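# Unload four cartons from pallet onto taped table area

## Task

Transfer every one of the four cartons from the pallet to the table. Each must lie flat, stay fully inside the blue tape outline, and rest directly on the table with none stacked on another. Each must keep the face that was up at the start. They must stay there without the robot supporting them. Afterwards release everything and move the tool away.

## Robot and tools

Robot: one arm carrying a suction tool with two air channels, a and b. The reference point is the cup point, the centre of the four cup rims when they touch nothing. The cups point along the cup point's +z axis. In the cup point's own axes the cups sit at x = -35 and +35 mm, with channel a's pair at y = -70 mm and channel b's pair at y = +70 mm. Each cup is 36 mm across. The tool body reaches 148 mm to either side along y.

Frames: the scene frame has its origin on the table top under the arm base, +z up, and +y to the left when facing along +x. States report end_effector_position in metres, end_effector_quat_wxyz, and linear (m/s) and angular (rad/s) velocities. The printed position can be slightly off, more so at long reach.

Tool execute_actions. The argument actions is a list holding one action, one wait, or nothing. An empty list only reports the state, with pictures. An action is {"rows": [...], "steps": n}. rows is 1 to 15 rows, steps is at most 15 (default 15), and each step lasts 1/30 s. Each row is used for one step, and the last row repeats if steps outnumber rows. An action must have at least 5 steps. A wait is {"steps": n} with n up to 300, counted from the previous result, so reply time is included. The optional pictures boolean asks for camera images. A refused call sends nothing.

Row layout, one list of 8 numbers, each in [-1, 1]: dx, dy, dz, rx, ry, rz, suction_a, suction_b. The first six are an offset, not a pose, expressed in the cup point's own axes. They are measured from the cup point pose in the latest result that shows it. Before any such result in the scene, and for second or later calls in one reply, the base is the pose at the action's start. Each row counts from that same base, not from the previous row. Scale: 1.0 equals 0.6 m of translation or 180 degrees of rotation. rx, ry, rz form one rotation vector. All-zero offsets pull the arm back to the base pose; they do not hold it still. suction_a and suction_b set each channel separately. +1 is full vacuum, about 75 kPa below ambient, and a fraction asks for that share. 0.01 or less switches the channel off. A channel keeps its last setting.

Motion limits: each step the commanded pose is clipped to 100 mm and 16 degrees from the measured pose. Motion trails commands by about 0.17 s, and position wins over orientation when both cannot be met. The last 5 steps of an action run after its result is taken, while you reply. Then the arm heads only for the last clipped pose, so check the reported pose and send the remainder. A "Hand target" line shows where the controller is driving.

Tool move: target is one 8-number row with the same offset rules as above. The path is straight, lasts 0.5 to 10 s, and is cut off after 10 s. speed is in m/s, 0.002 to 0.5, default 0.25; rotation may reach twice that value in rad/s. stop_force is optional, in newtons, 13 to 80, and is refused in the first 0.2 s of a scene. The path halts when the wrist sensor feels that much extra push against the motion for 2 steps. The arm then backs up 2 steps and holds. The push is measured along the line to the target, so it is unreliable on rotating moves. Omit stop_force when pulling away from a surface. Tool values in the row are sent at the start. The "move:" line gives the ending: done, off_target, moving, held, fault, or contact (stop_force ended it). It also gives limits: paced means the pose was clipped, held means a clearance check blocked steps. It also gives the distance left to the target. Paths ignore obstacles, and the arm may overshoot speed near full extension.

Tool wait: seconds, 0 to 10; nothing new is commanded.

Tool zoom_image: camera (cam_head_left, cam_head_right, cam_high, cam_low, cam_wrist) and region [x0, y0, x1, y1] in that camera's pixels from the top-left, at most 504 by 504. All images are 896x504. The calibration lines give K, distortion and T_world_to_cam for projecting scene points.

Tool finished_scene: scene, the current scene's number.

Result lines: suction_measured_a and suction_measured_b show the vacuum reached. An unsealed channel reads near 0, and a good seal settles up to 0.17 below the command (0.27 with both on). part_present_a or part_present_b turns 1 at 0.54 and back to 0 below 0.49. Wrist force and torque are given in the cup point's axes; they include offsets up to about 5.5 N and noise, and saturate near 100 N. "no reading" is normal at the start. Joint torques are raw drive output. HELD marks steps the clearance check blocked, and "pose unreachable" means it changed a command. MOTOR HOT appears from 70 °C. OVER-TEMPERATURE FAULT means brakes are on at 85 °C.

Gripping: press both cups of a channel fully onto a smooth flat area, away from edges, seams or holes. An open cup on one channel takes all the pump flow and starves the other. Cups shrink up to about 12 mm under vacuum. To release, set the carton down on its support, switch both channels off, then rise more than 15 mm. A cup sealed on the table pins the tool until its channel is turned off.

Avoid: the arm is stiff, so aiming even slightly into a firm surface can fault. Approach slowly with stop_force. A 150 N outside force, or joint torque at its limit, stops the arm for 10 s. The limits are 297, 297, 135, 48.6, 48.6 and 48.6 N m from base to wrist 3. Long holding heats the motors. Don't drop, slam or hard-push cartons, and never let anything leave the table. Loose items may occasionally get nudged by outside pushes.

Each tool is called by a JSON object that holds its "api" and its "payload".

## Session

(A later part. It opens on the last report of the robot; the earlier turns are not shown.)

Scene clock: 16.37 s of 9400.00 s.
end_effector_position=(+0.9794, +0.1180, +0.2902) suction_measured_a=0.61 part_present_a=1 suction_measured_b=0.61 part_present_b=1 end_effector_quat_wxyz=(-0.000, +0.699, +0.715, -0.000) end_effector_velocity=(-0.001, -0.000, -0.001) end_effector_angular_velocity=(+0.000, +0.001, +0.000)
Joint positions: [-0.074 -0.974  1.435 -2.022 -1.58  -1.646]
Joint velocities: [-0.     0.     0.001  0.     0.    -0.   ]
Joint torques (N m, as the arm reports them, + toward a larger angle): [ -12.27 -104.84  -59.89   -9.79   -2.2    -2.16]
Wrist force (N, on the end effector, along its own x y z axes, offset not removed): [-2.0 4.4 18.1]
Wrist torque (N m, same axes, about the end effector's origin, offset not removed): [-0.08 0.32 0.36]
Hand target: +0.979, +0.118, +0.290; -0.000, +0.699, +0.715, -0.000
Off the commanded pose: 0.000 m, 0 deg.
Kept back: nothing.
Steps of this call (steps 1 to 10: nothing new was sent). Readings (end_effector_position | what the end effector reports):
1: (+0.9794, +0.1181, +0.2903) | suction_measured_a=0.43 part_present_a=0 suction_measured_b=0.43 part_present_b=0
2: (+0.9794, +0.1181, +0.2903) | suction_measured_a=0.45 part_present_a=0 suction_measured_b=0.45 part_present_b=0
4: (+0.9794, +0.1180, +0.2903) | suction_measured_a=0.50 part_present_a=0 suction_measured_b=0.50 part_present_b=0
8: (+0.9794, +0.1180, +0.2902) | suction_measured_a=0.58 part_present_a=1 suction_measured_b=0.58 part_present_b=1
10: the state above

{"api": "move", "payload": {"target": [-0.33,-0.05,-0.05,0,0,0,1,1], "speed": 0.35}}

{"api": "move", "payload": {"target": [-0.373,-0.065,0.255,0,0,0,1,1], "speed": 0.35}}

{"api": "move", "payload": {"target": [0,0,0.03,0,0,0,1,1], "speed": 0.01, "stop_force": 14}}

Scene clock: 17.93 s of 9400.00 s.
end_effector_position=(+0.9535, -0.0799, +0.3202) suction_measured_a=0.74 part_present_a=1 suction_measured_b=0.74 part_present_b=1 end_effector_quat_wxyz=(-0.000, +0.699, +0.715, -0.000) end_effector_velocity=(-0.000, -0.002, +0.000) end_effector_angular_velocity=(+0.001, -0.000, +0.001)
Joint positions: [-0.282 -1.042  1.485 -2.006 -1.582 -1.854]
Joint velocities: [-0.002 -0.    -0.     0.001  0.001 -0.003]
Joint torques (N m, as the arm reports them, + toward a larger angle): [ -14.19 -130.52  -76.8    -4.36    2.9    -2.02]
Wrist force (N, on the end effector, along its own x y z axes, offset not removed): [-4.4 2.0 17.7]
Wrist torque (N m, same axes, about the end effector's origin, offset not removed): [-0.28 0.43 0.27]
Hand target: +0.954, -0.080, +0.320; -0.000, +0.699, +0.715, -0.000
Off the commanded pose: 0.001 m, 0 deg.
Kept back: nothing.
move: done
camera_calibration (this result's frames):
cam_wrist: T_world_to_cam=[[-0.997677, -0.068097, 0.00197575, 0.94828], [-0.0519363, 0.779038, 0.624822, -0.0472713], [-0.0440877, 0.623268, -0.780765, 0.47634], [0, 0, 0, 1]] pos_world=[0.964623, -0.195486, 0.399572]

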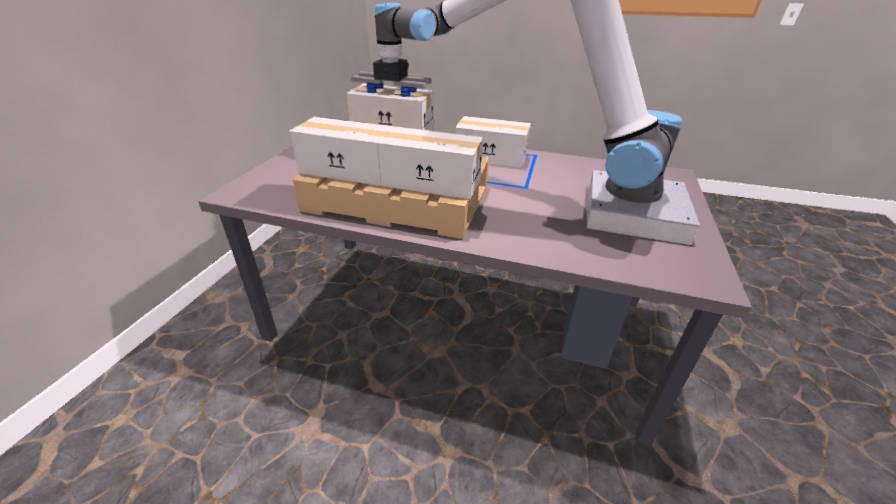

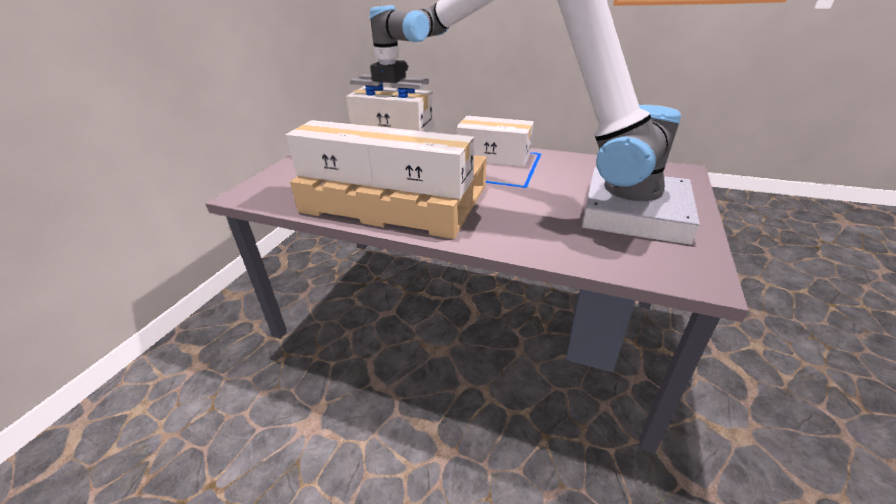

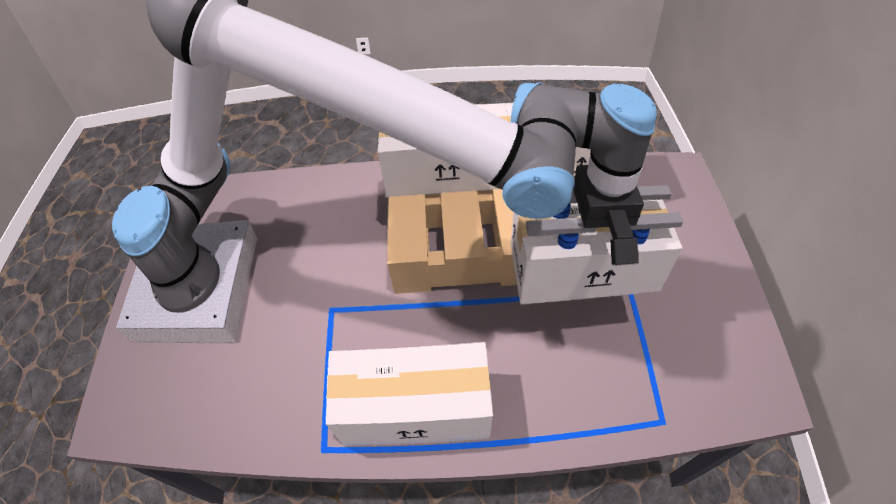

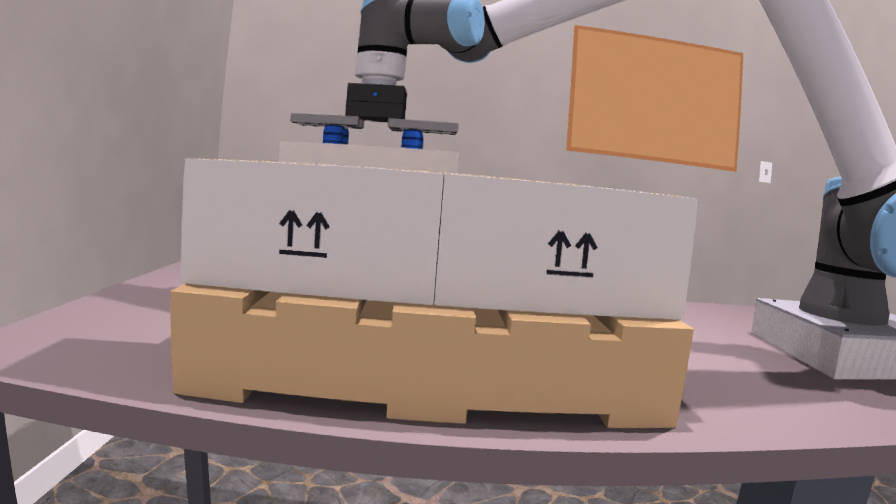

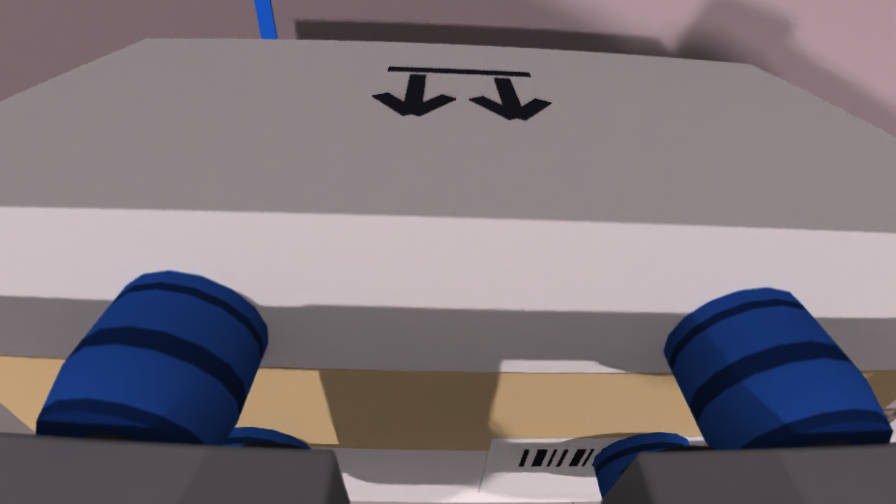

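Scene clock: 19.47 s of 9400.00 s.
end_effector_position=(+0.9194, -0.3041, +0.1676) suction_measured_a=0.74 part_present_a=1 suction_measured_b=0.74 part_present_b=1 end_effector_quat_wxyz=(-0.000, +0.699, +0.715, +0.000) end_effector_velocity=(+0.001, -0.002, -0.001) end_effector_angular_velocity=(+0.000, -0.001, -0.001)
Joint positions: [-0.517 -0.9    1.552 -2.218 -1.583 -2.089]
Joint velocities: [-0.002  0.003 -0.002 -0.002  0.001 -0.002]
Joint torques (N m, as the arm reports them, + toward a larger angle): [ -15.33 -103.74  -69.76  -10.12    2.85   -2.34]
Wrist force (N, on the end effector, along its own x y z axes, offset not removed): [-0.9 2.5 18.6]
Wrist torque (N m, same axes, about the end effector's origin, offset not removed): [-0.10 -0.07 0.37]
Hand target: +0.919, -0.304, +0.167; -0.000, +0.699, +0.715, +0.000
Off the commanded pose: 0.001 m, 0 deg.
Kept back: nothing.
move: done
camera_calibration (this result's frames):
cam_wrist: T_world_to_cam=[[-0.997678, -0.0680915, 0.00169831, 0.899345], [-0.0520888, 0.778798, 0.625108, 0.220905], [-0.0438872, 0.623568, -0.780536, 0.495316], [0, 0, 0, 1]] pos_world=[0.930501, -0.419666, 0.246995]

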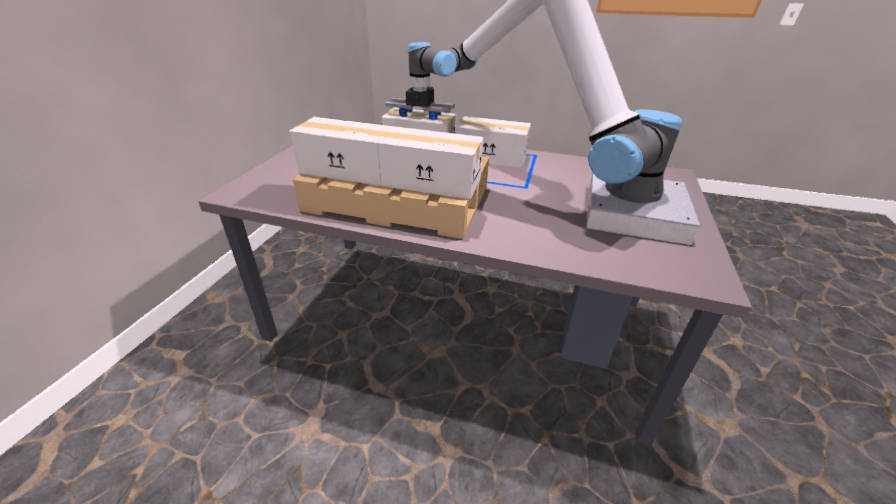

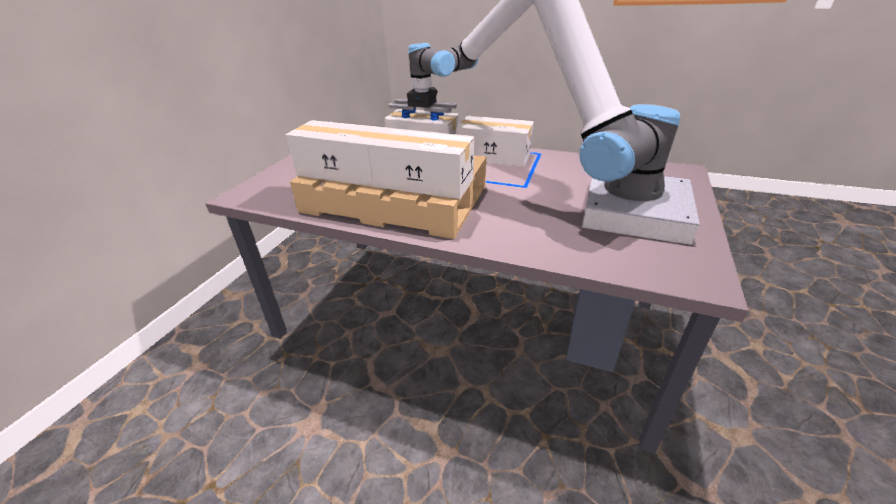

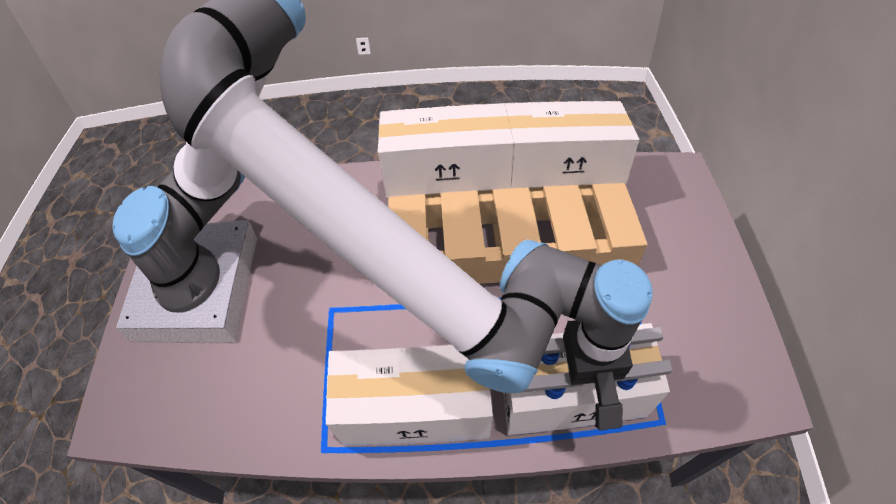

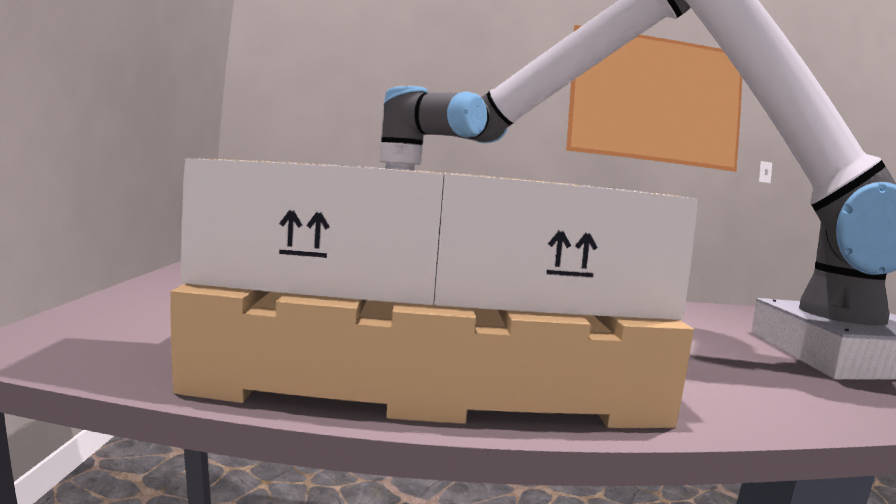

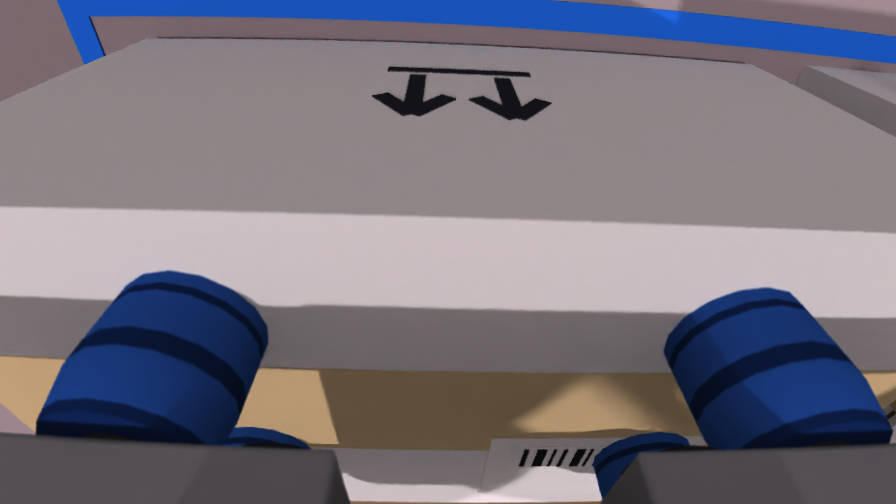

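Scene clock: 20.70 s of 9400.00 s.
end_effector_position=(+0.9196, -0.3041, +0.1594) suction_measured_a=0.74 part_present_a=1 suction_measured_b=0.74 part_present_b=1 end_effector_quat_wxyz=(-0.000, +0.699, +0.715, +0.000) end_effector_velocity=(-0.000, +0.000, +0.002) end_effector_angular_velocity=(+0.000, +0.002, +0.001)
Joint positions: [-0.517 -0.892  1.555 -2.229 -1.583 -2.089]
Joint velocities: [ 0.    -0.002 -0.002  0.006 -0.001 -0.001]
Joint torques (N m, as the arm reports them, + toward a larger angle): [  -4.77 -112.39  -41.04    0.89    1.82   -0.45]
Wrist force (N, on the end effector, along its own x y z axes, offset not removed): [-4.3 8.0 -10.2]
Wrist torque (N m, same axes, about the end effector's origin, offset not removed): [0.57 0.46 0.25]
Hand target: +0.919, -0.304, +0.160; -0.000, +0.699, +0.715, +0.000
Off the commanded pose: 0.010 m, 0 deg.
Kept back: nothing.
move: contact
camera_calibration (this result's frames):
cam_wrist: T_world_to_cam=[[-0.997678, -0.068089, 0.0013648, 0.899544], [-0.0523037, 0.77891, 0.624951, 0.226338], [-0.0436153, 0.623428, -0.780663, 0.488674], [0, 0, 0, 1]] pos_world=[0.930608, -0.419701, 0.238811]

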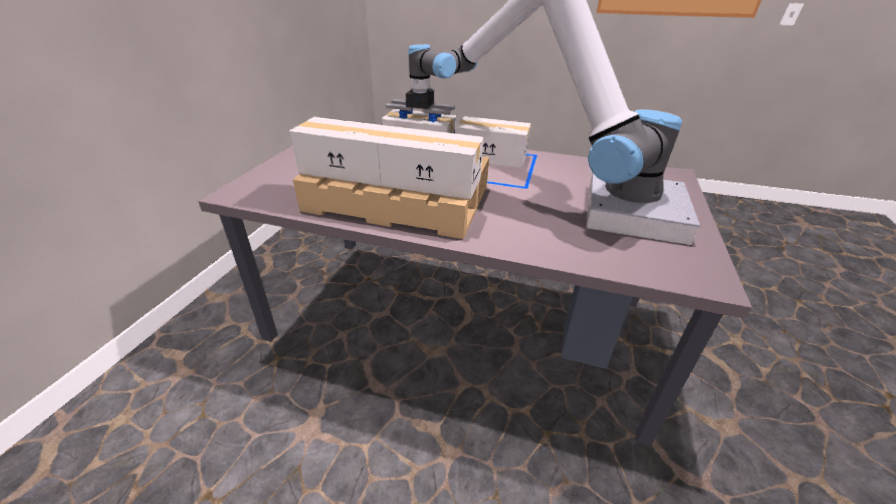

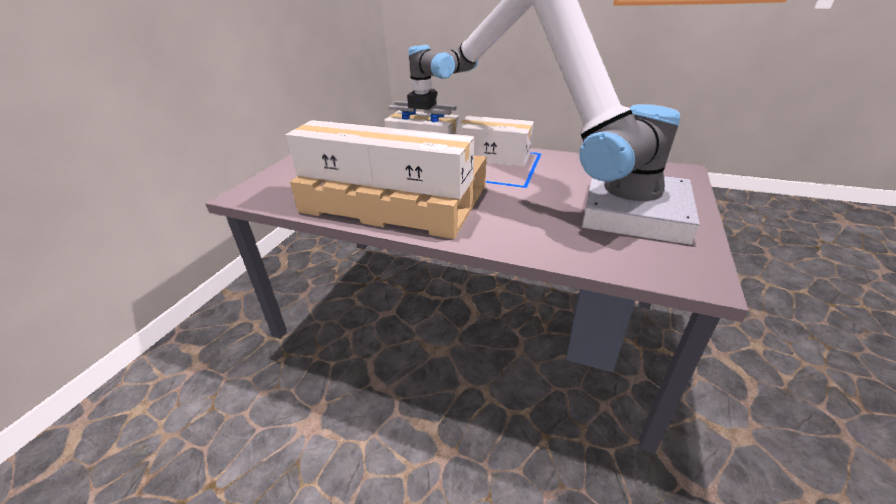

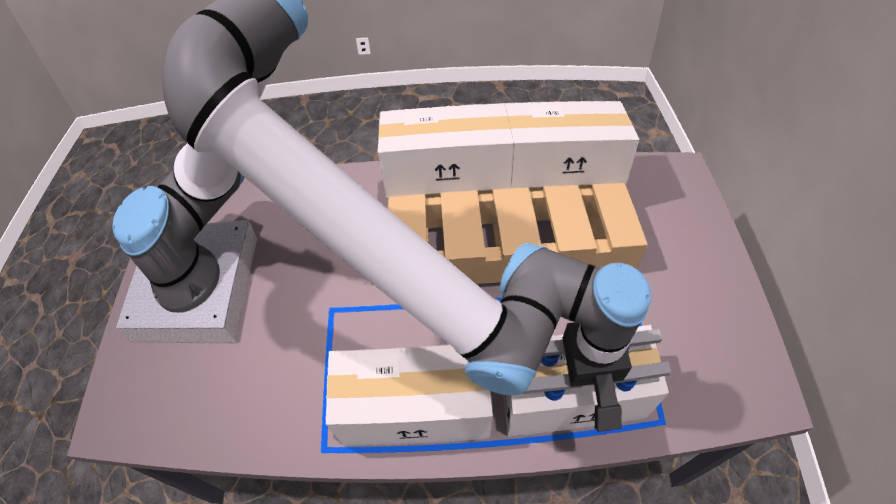

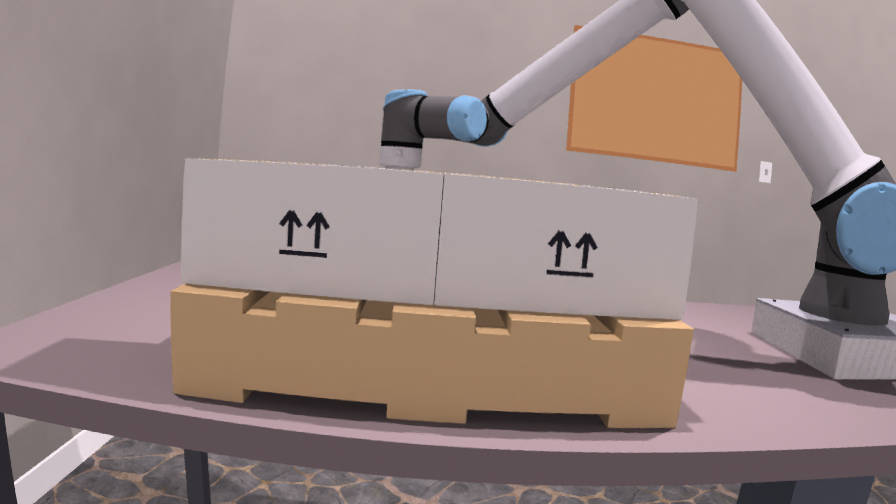

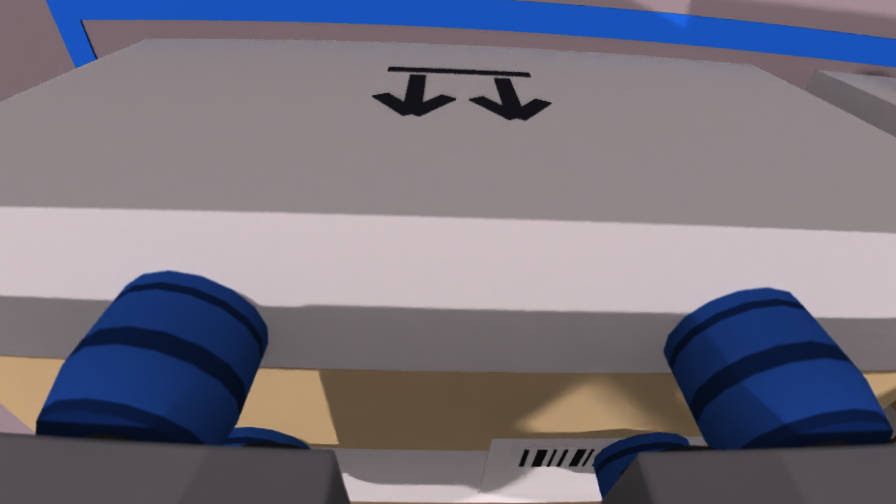

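{"api": "execute_actions", "payload": {"actions": [{"rows":[[0,0,0,0,0,0,0,0]],"steps":5}]}}

{"api": "move", "payload": {"target": [0,0,-0.26,0,0,0,0,0], "speed": 0.4}}

{"api": "move", "payload": {"target": [0.964,-0.392,0,0,0,0,0,0], "speed": 0.5}}

{"api": "move", "payload": {"target": [0,0,0.043,0,0,0,1,1], "speed": 0.04, "stop_force": 35}}

{"api": "execute_actions", "payload": {"actions": [{"steps":10}]}}

Scene clock: 20.90 s of 9400.00 s.
end_effector_position=(+0.9195, -0.3041, +0.1596) suction_measured_a=0.74 part_present_a=1 suction_measured_b=0.74 part_present_b=1 end_effector_quat_wxyz=(-0.000, +0.699, +0.715, +0.000) end_effector_velocity=(-0.000, +0.000, +0.001) end_effector_angular_velocity=(+0.000, +0.000, +0.000)
Joint positions: [-0.517 -0.892  1.555 -2.229 -1.583 -2.089]
Joint velocities: [ 0.    -0.001 -0.     0.001  0.    -0.   ]
Joint torques (N m, as the arm reports them, + toward a larger angle): [  -5.89 -117.03  -45.63   -0.58    1.74   -0.83]
Wrist force (N, on the end effector, along its own x y z axes, offset not removed): [-0.4 5.6 -2.9]
Wrist torque (N m, same axes, about the end effector's origin, offset not removed): [-1.31 -0.34 0.30]
Kept back: the last 5 steps of this action.
Steps of this call (steps 1 to 6: nothing new was sent). Readings (end_effector_position | what the end effector reports):
1: (+0.9195, -0.3041, +0.1595) | suction_measured_a=0.74 part_present_a=1 suction_measured_b=0.74 part_present_b=1
2: (+0.9195, -0.3041, +0.1595) | suction_measured_a=0.74 part_present_a=1 suction_measured_b=0.74 part_present_b=1
4: (+0.9195, -0.3041, +0.1595) | suction_measured_a=0.74 part_present_a=1 suction_measured_b=0.74 part_present_b=1
6: the state above

Scene clock: 22.30 s of 9400.00 s.
end_effector_position=(+0.9195, -0.3041, +0.3157) suction_measured_a=0.00 part_present_a=0 suction_measured_b=0.00 part_present_b=0 end_effector_quat_wxyz=(+0.000, +0.699, +0.715, +0.000) end_effector_velocity=(+0.001, +0.001, +0.004) end_effector_angular_velocity=(+0.000, -0.000, +0.002)
Joint positions: [-0.515 -1.025  1.463 -2.005 -1.583 -2.087]
Joint velocities: [ 0.001 -0.002 -0.004  0.005  0.    -0.001]
Joint torques (N m, as the arm reports them, + toward a larger angle): [  16.01 -113.76  -62.79   -1.89   -3.2     1.53]
Wrist force (N, on the end effector, along its own x y z axes, offset not removed): [1.4 2.7 -2.3]
Wrist torque (N m, same axes, about the end effector's origin, offset not removed): [0.40 -0.05 0.45]
Hand target: +0.920, -0.304, +0.316; +0.000, +0.699, +0.715, +0.000
Off your previous action's commanded pose: 0.001 m, 0 deg at its last step (step 5 of this call).
Off the commanded pose: 0.001 m, 0 deg.
Kept back: nothing.
move: done
camera_calibration (this result's frames):
cam_wrist: T_world_to_cam=[[-0.99768, -0.068079, 0.000641147, 0.899501], [-0.0527657, 0.779149, 0.624614, 0.12921], [-0.0430226, 0.623131, -0.780934, 0.610094], [0, 0, 0, 1]] pos_world=[0.930479, -0.419605, 0.39516]

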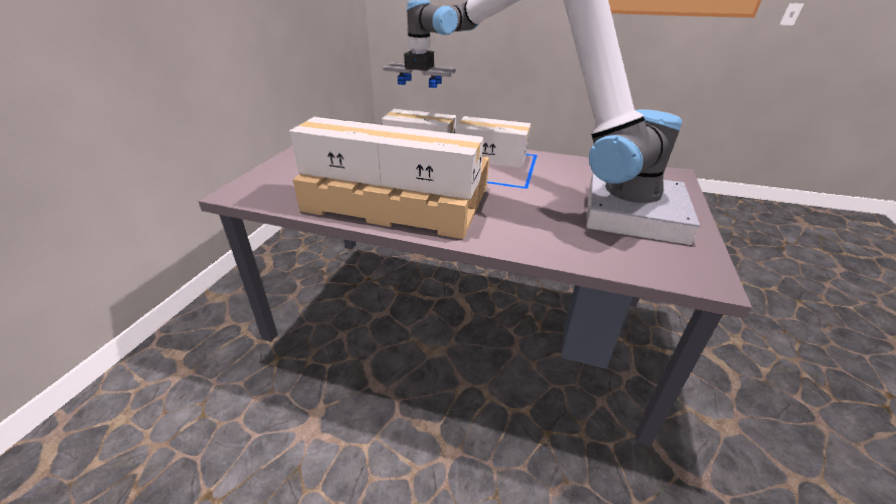

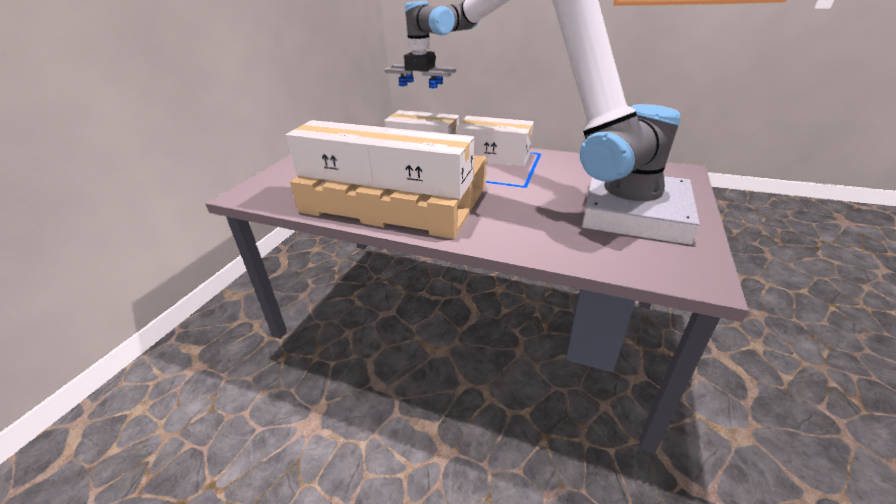

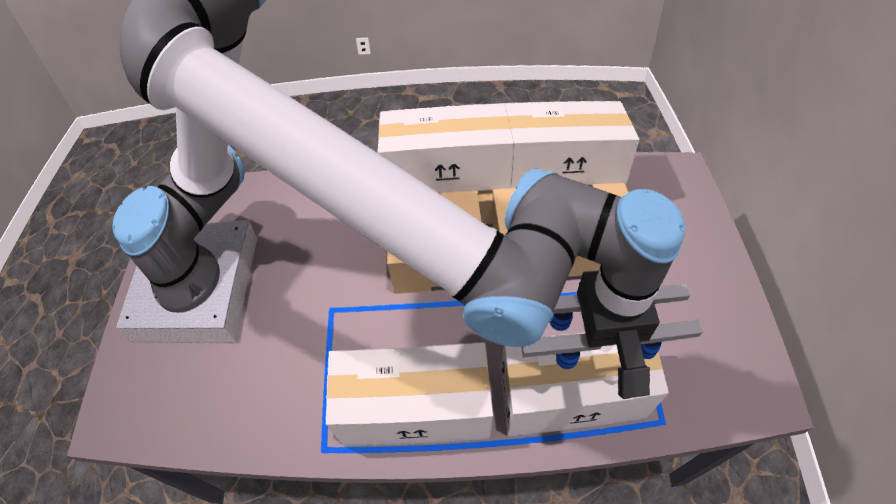

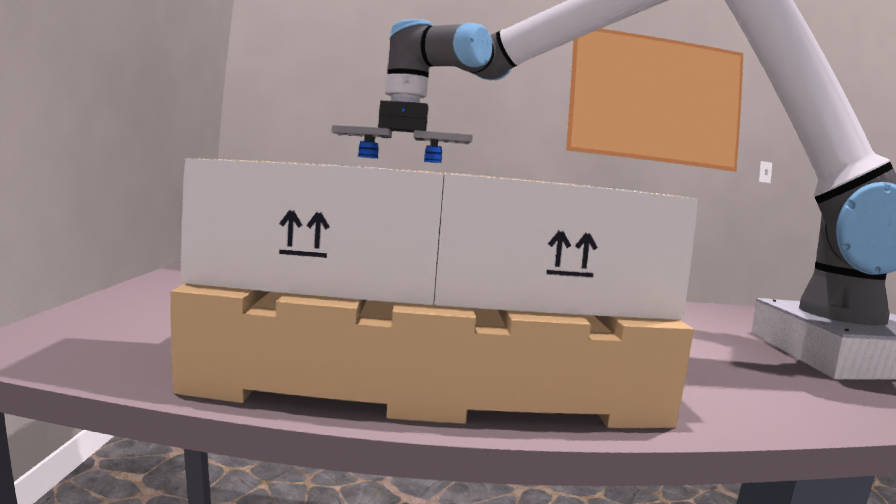

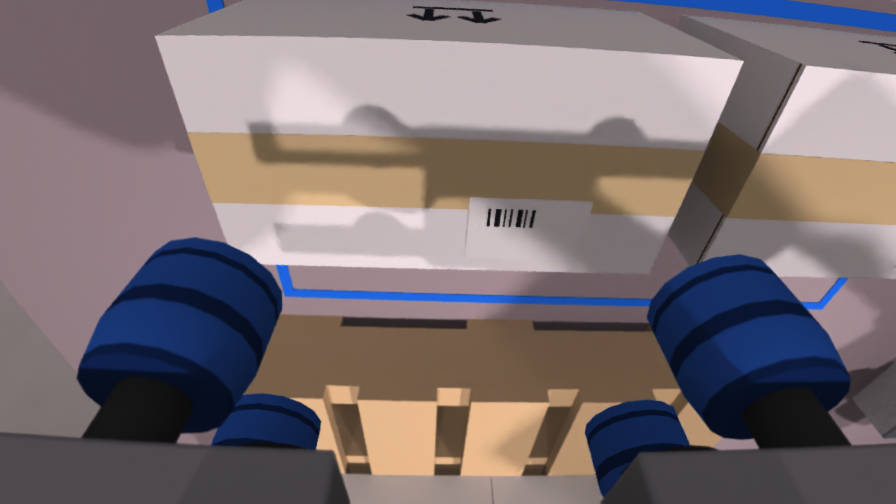

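Scene clock: 24.47 s of 9400.00 s.
end_effector_position=(+0.6722, +0.2685, +0.3143) suction_measured_a=0.00 part_present_a=0 suction_measured_b=0.00 part_present_b=0 end_effector_quat_wxyz=(+0.001, +0.699, +0.715, -0.000) end_effector_velocity=(-0.001, +0.002, -0.001) end_effector_angular_velocity=(+0.000, +0.002, -0.002)
Joint positions: [ 0.121 -1.378  1.979 -2.161 -1.579 -1.451]
Joint velocities: [0.003 0.001 0.001 0.    0.    0.005]
Joint torques (N m, as the arm reports them, + toward a larger angle): [ 14.39 -44.69 -57.47  -2.36  -3.41   1.28]
Wrist force (N, on the end effector, along its own x y z axes, offset not removed): [-1.6 0.0 -5.8]
Wrist torque (N m, same axes, about the end effector's origin, offset not removed): [0.13 0.18 0.30]
Hand target: +0.672, +0.269, +0.314; +0.001, +0.699, +0.715, -0.000
Off the commanded pose: 0.001 m, 0 deg.
Kept back: nothing.
move: done; limits=paced
camera_calibration (this result's frames):
cam_wrist: T_world_to_cam=[[-0.997676, -0.0681233, 0.00114133, 0.691583], [-0.0525359, 0.779846, 0.623762, -0.329124], [-0.0433828, 0.622253, -0.781613, 0.242276], [0, 0, 0, 1]] pos_world=[0.683196, 0.153022, 0.393872]

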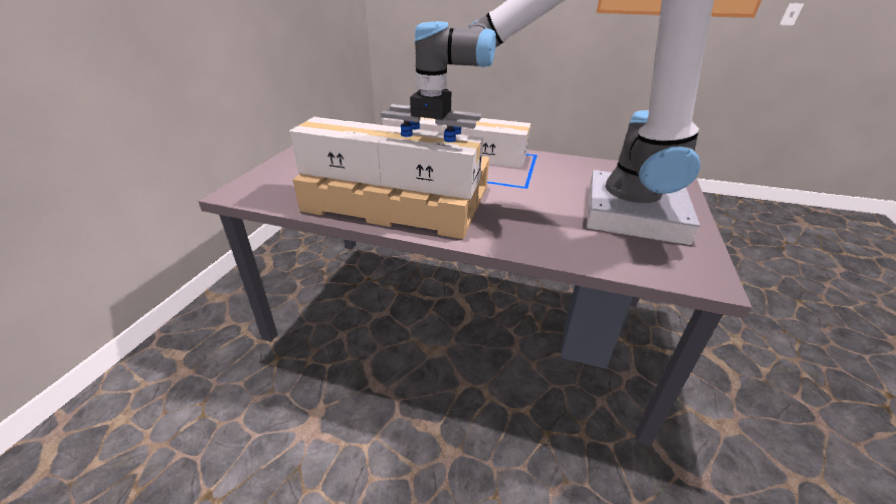

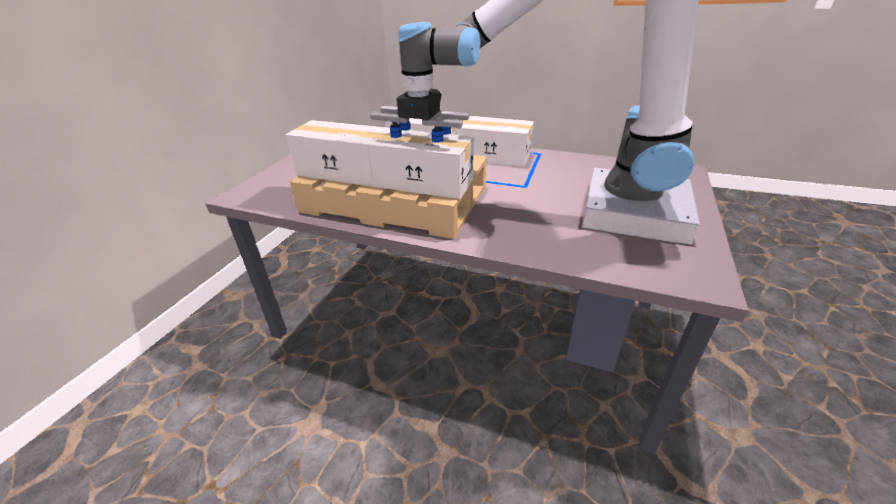

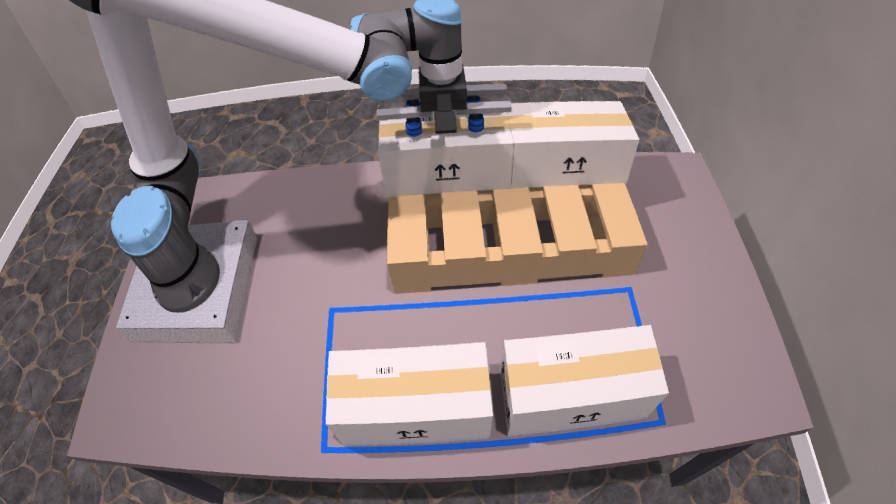

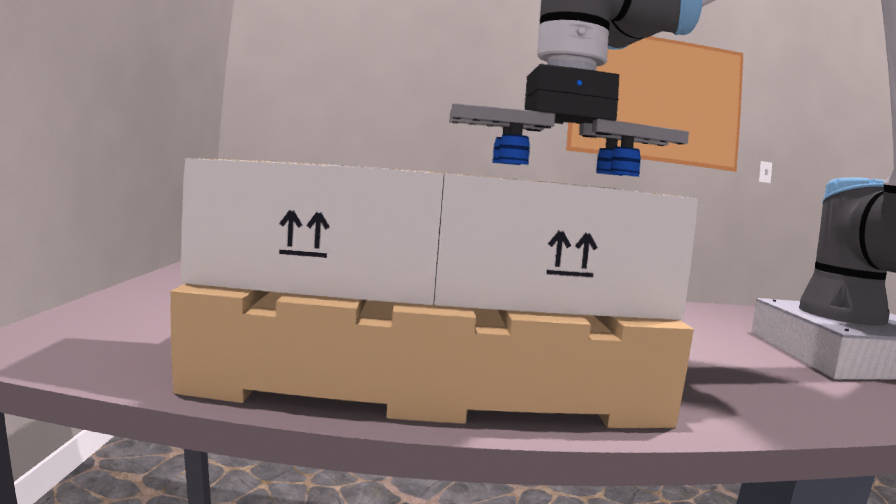

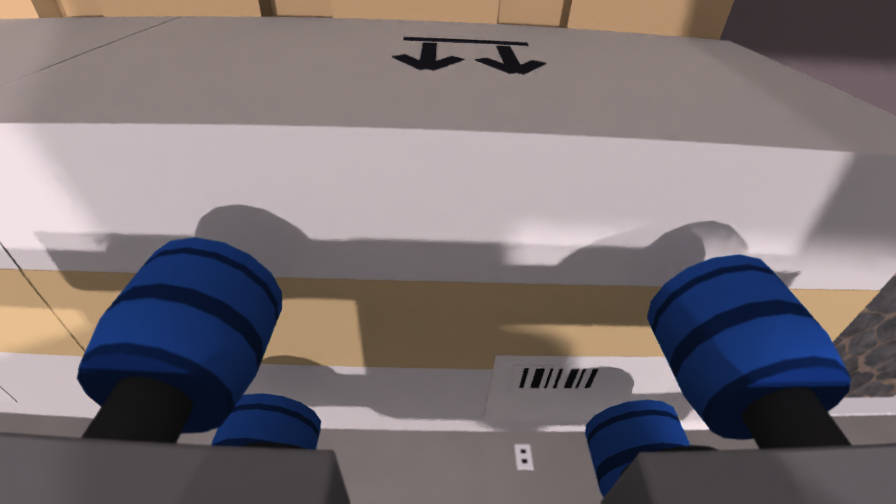

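Scene clock: 25.50 s of 9400.00 s.
end_effector_position=(+0.6721, +0.2684, +0.2887) suction_measured_a=0.43 part_present_a=0 suction_measured_b=0.43 part_present_b=0 end_effector_quat_wxyz=(+0.000, +0.699, +0.715, -0.000) end_effector_velocity=(+0.000, -0.000, -0.003) end_effector_angular_velocity=(-0.000, -0.001, -0.000)
Joint positions: [ 0.121 -1.352  2.001 -2.209 -1.579 -1.451]
Joint velocities: [-0.     0.003  0.002 -0.006 -0.     0.   ]
Joint torques (N m, as the arm reports them, + toward a larger angle): [-15.87 -64.66 -54.55 -10.35  -2.24  -2.08]
Wrist force (N, on the end effector, along its own x y z axes, offset not removed): [-0.5 3.8 19.1]
Wrist torque (N m, same axes, about the end effector's origin, offset not removed): [0.85 0.00 0.46]
Hand target: +0.672, +0.268, +0.289; +0.001, +0.699, +0.715, -0.000
Off the commanded pose: 0.000 m, 0 deg.
Kept back: nothing.
move: done
camera_calibration (this result's frames):
cam_wrist: T_world_to_cam=[[-0.997675, -0.0681288, 0.00150028, 0.691439], [-0.0523184, 0.779883, 0.623735, -0.313283], [-0.0436644, 0.622206, -0.781635, 0.222527], [0, 0, 0, 1]] pos_world=[0.683158, 0.152974, 0.368303]

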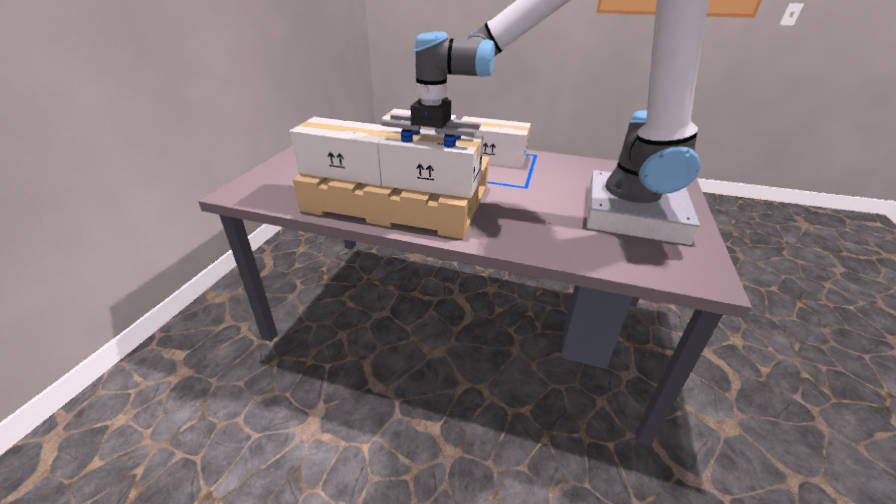

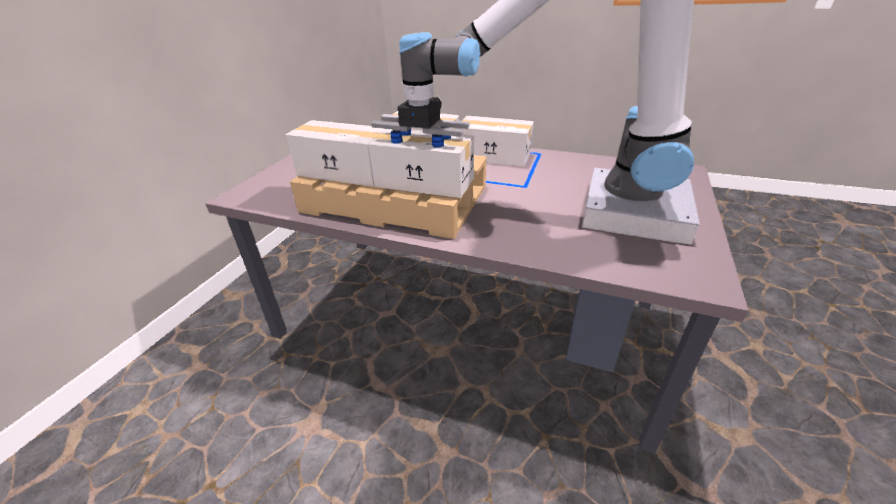

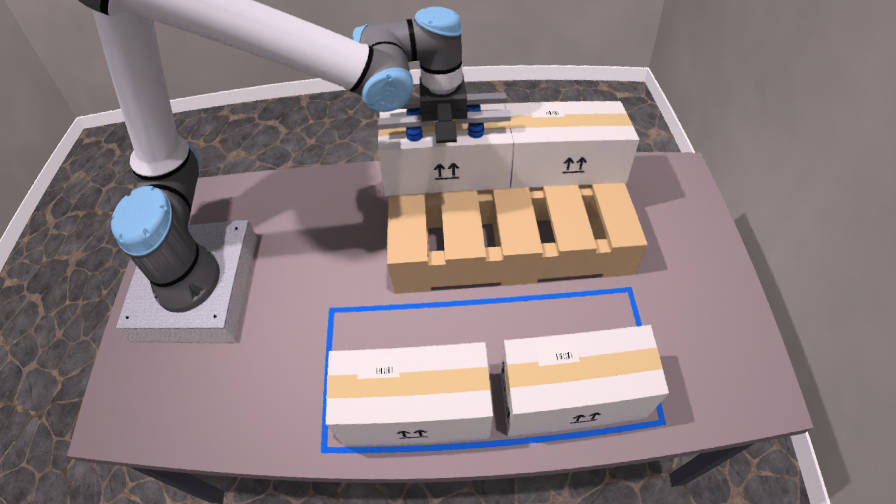

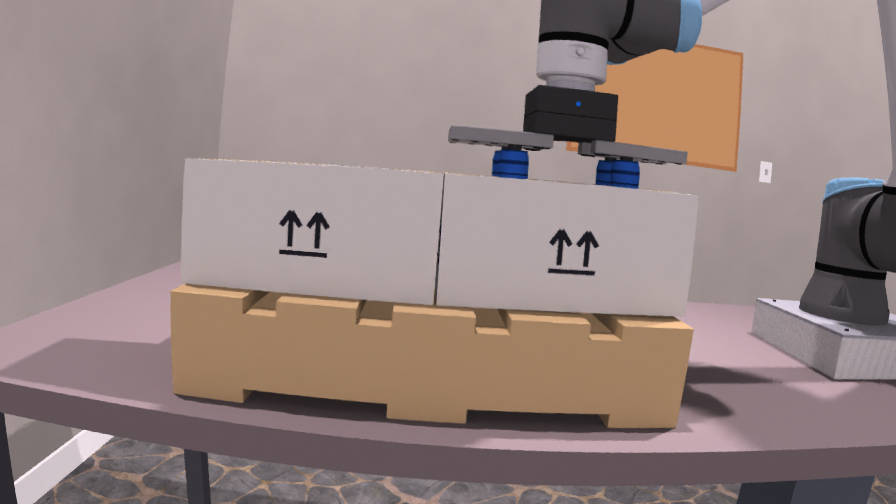

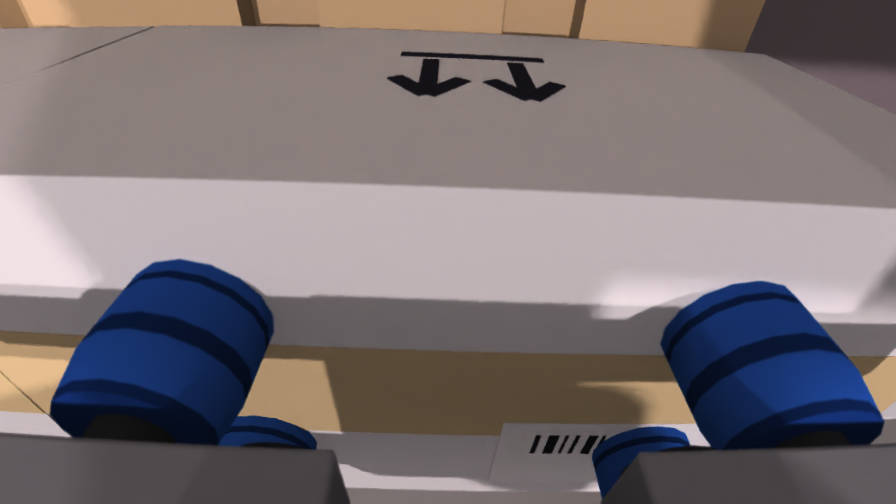

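Scene clock: 25.83 s of 9400.00 s.
end_effector_position=(+0.6722, +0.2684, +0.2885) suction_measured_a=0.62 part_present_a=1 suction_measured_b=0.62 part_present_b=1 end_effector_quat_wxyz=(+0.001, +0.699, +0.715, -0.000) end_effector_velocity=(-0.000, +0.000, -0.000) end_effector_angular_velocity=(-0.000, -0.000, -0.001)
Joint positions: [ 0.121 -1.352  2.001 -2.209 -1.579 -1.451]
Joint velocities: [ 0.    -0.     0.    -0.    -0.001  0.001]
Joint torques (N m, as the arm reports them, + toward a larger angle): [-15.8  -60.76 -54.75 -10.58  -1.73  -1.67]
Wrist force (N, on the end effector, along its own x y z axes, offset not removed): [1.6 -3.1 17.0]
Wrist torque (N m, same axes, about the end effector's origin, offset not removed): [0.20 -0.37 0.38]
Hand target: +0.672, +0.268, +0.289; +0.001, +0.699, +0.715, -0.000
Off the commanded pose: 0.000 m, 0 deg.
Kept back: nothing.
Steps of this call (steps 1 to 10: nothing new was sent). Readings (end_effector_position | what the end effector reports):
1: (+0.6721, +0.2684, +0.2887) | suction_measured_a=0.45 part_present_a=0 suction_measured_b=0.45 part_present_b=0
2: (+0.6721, +0.2684, +0.2886) | suction_measured_a=0.46 part_present_a=0 suction_measured_b=0.46 part_present_b=0
4: (+0.6722, +0.2684, +0.2886) | suction_measured_a=0.51 part_present_a=0 suction_measured_b=0.51 part_present_b=0
8: (+0.6722, +0.2684, +0.2885) | suction_measured_a=0.59 part_present_a=1 suction_measured_b=0.59 part_present_b=1
10: the state above


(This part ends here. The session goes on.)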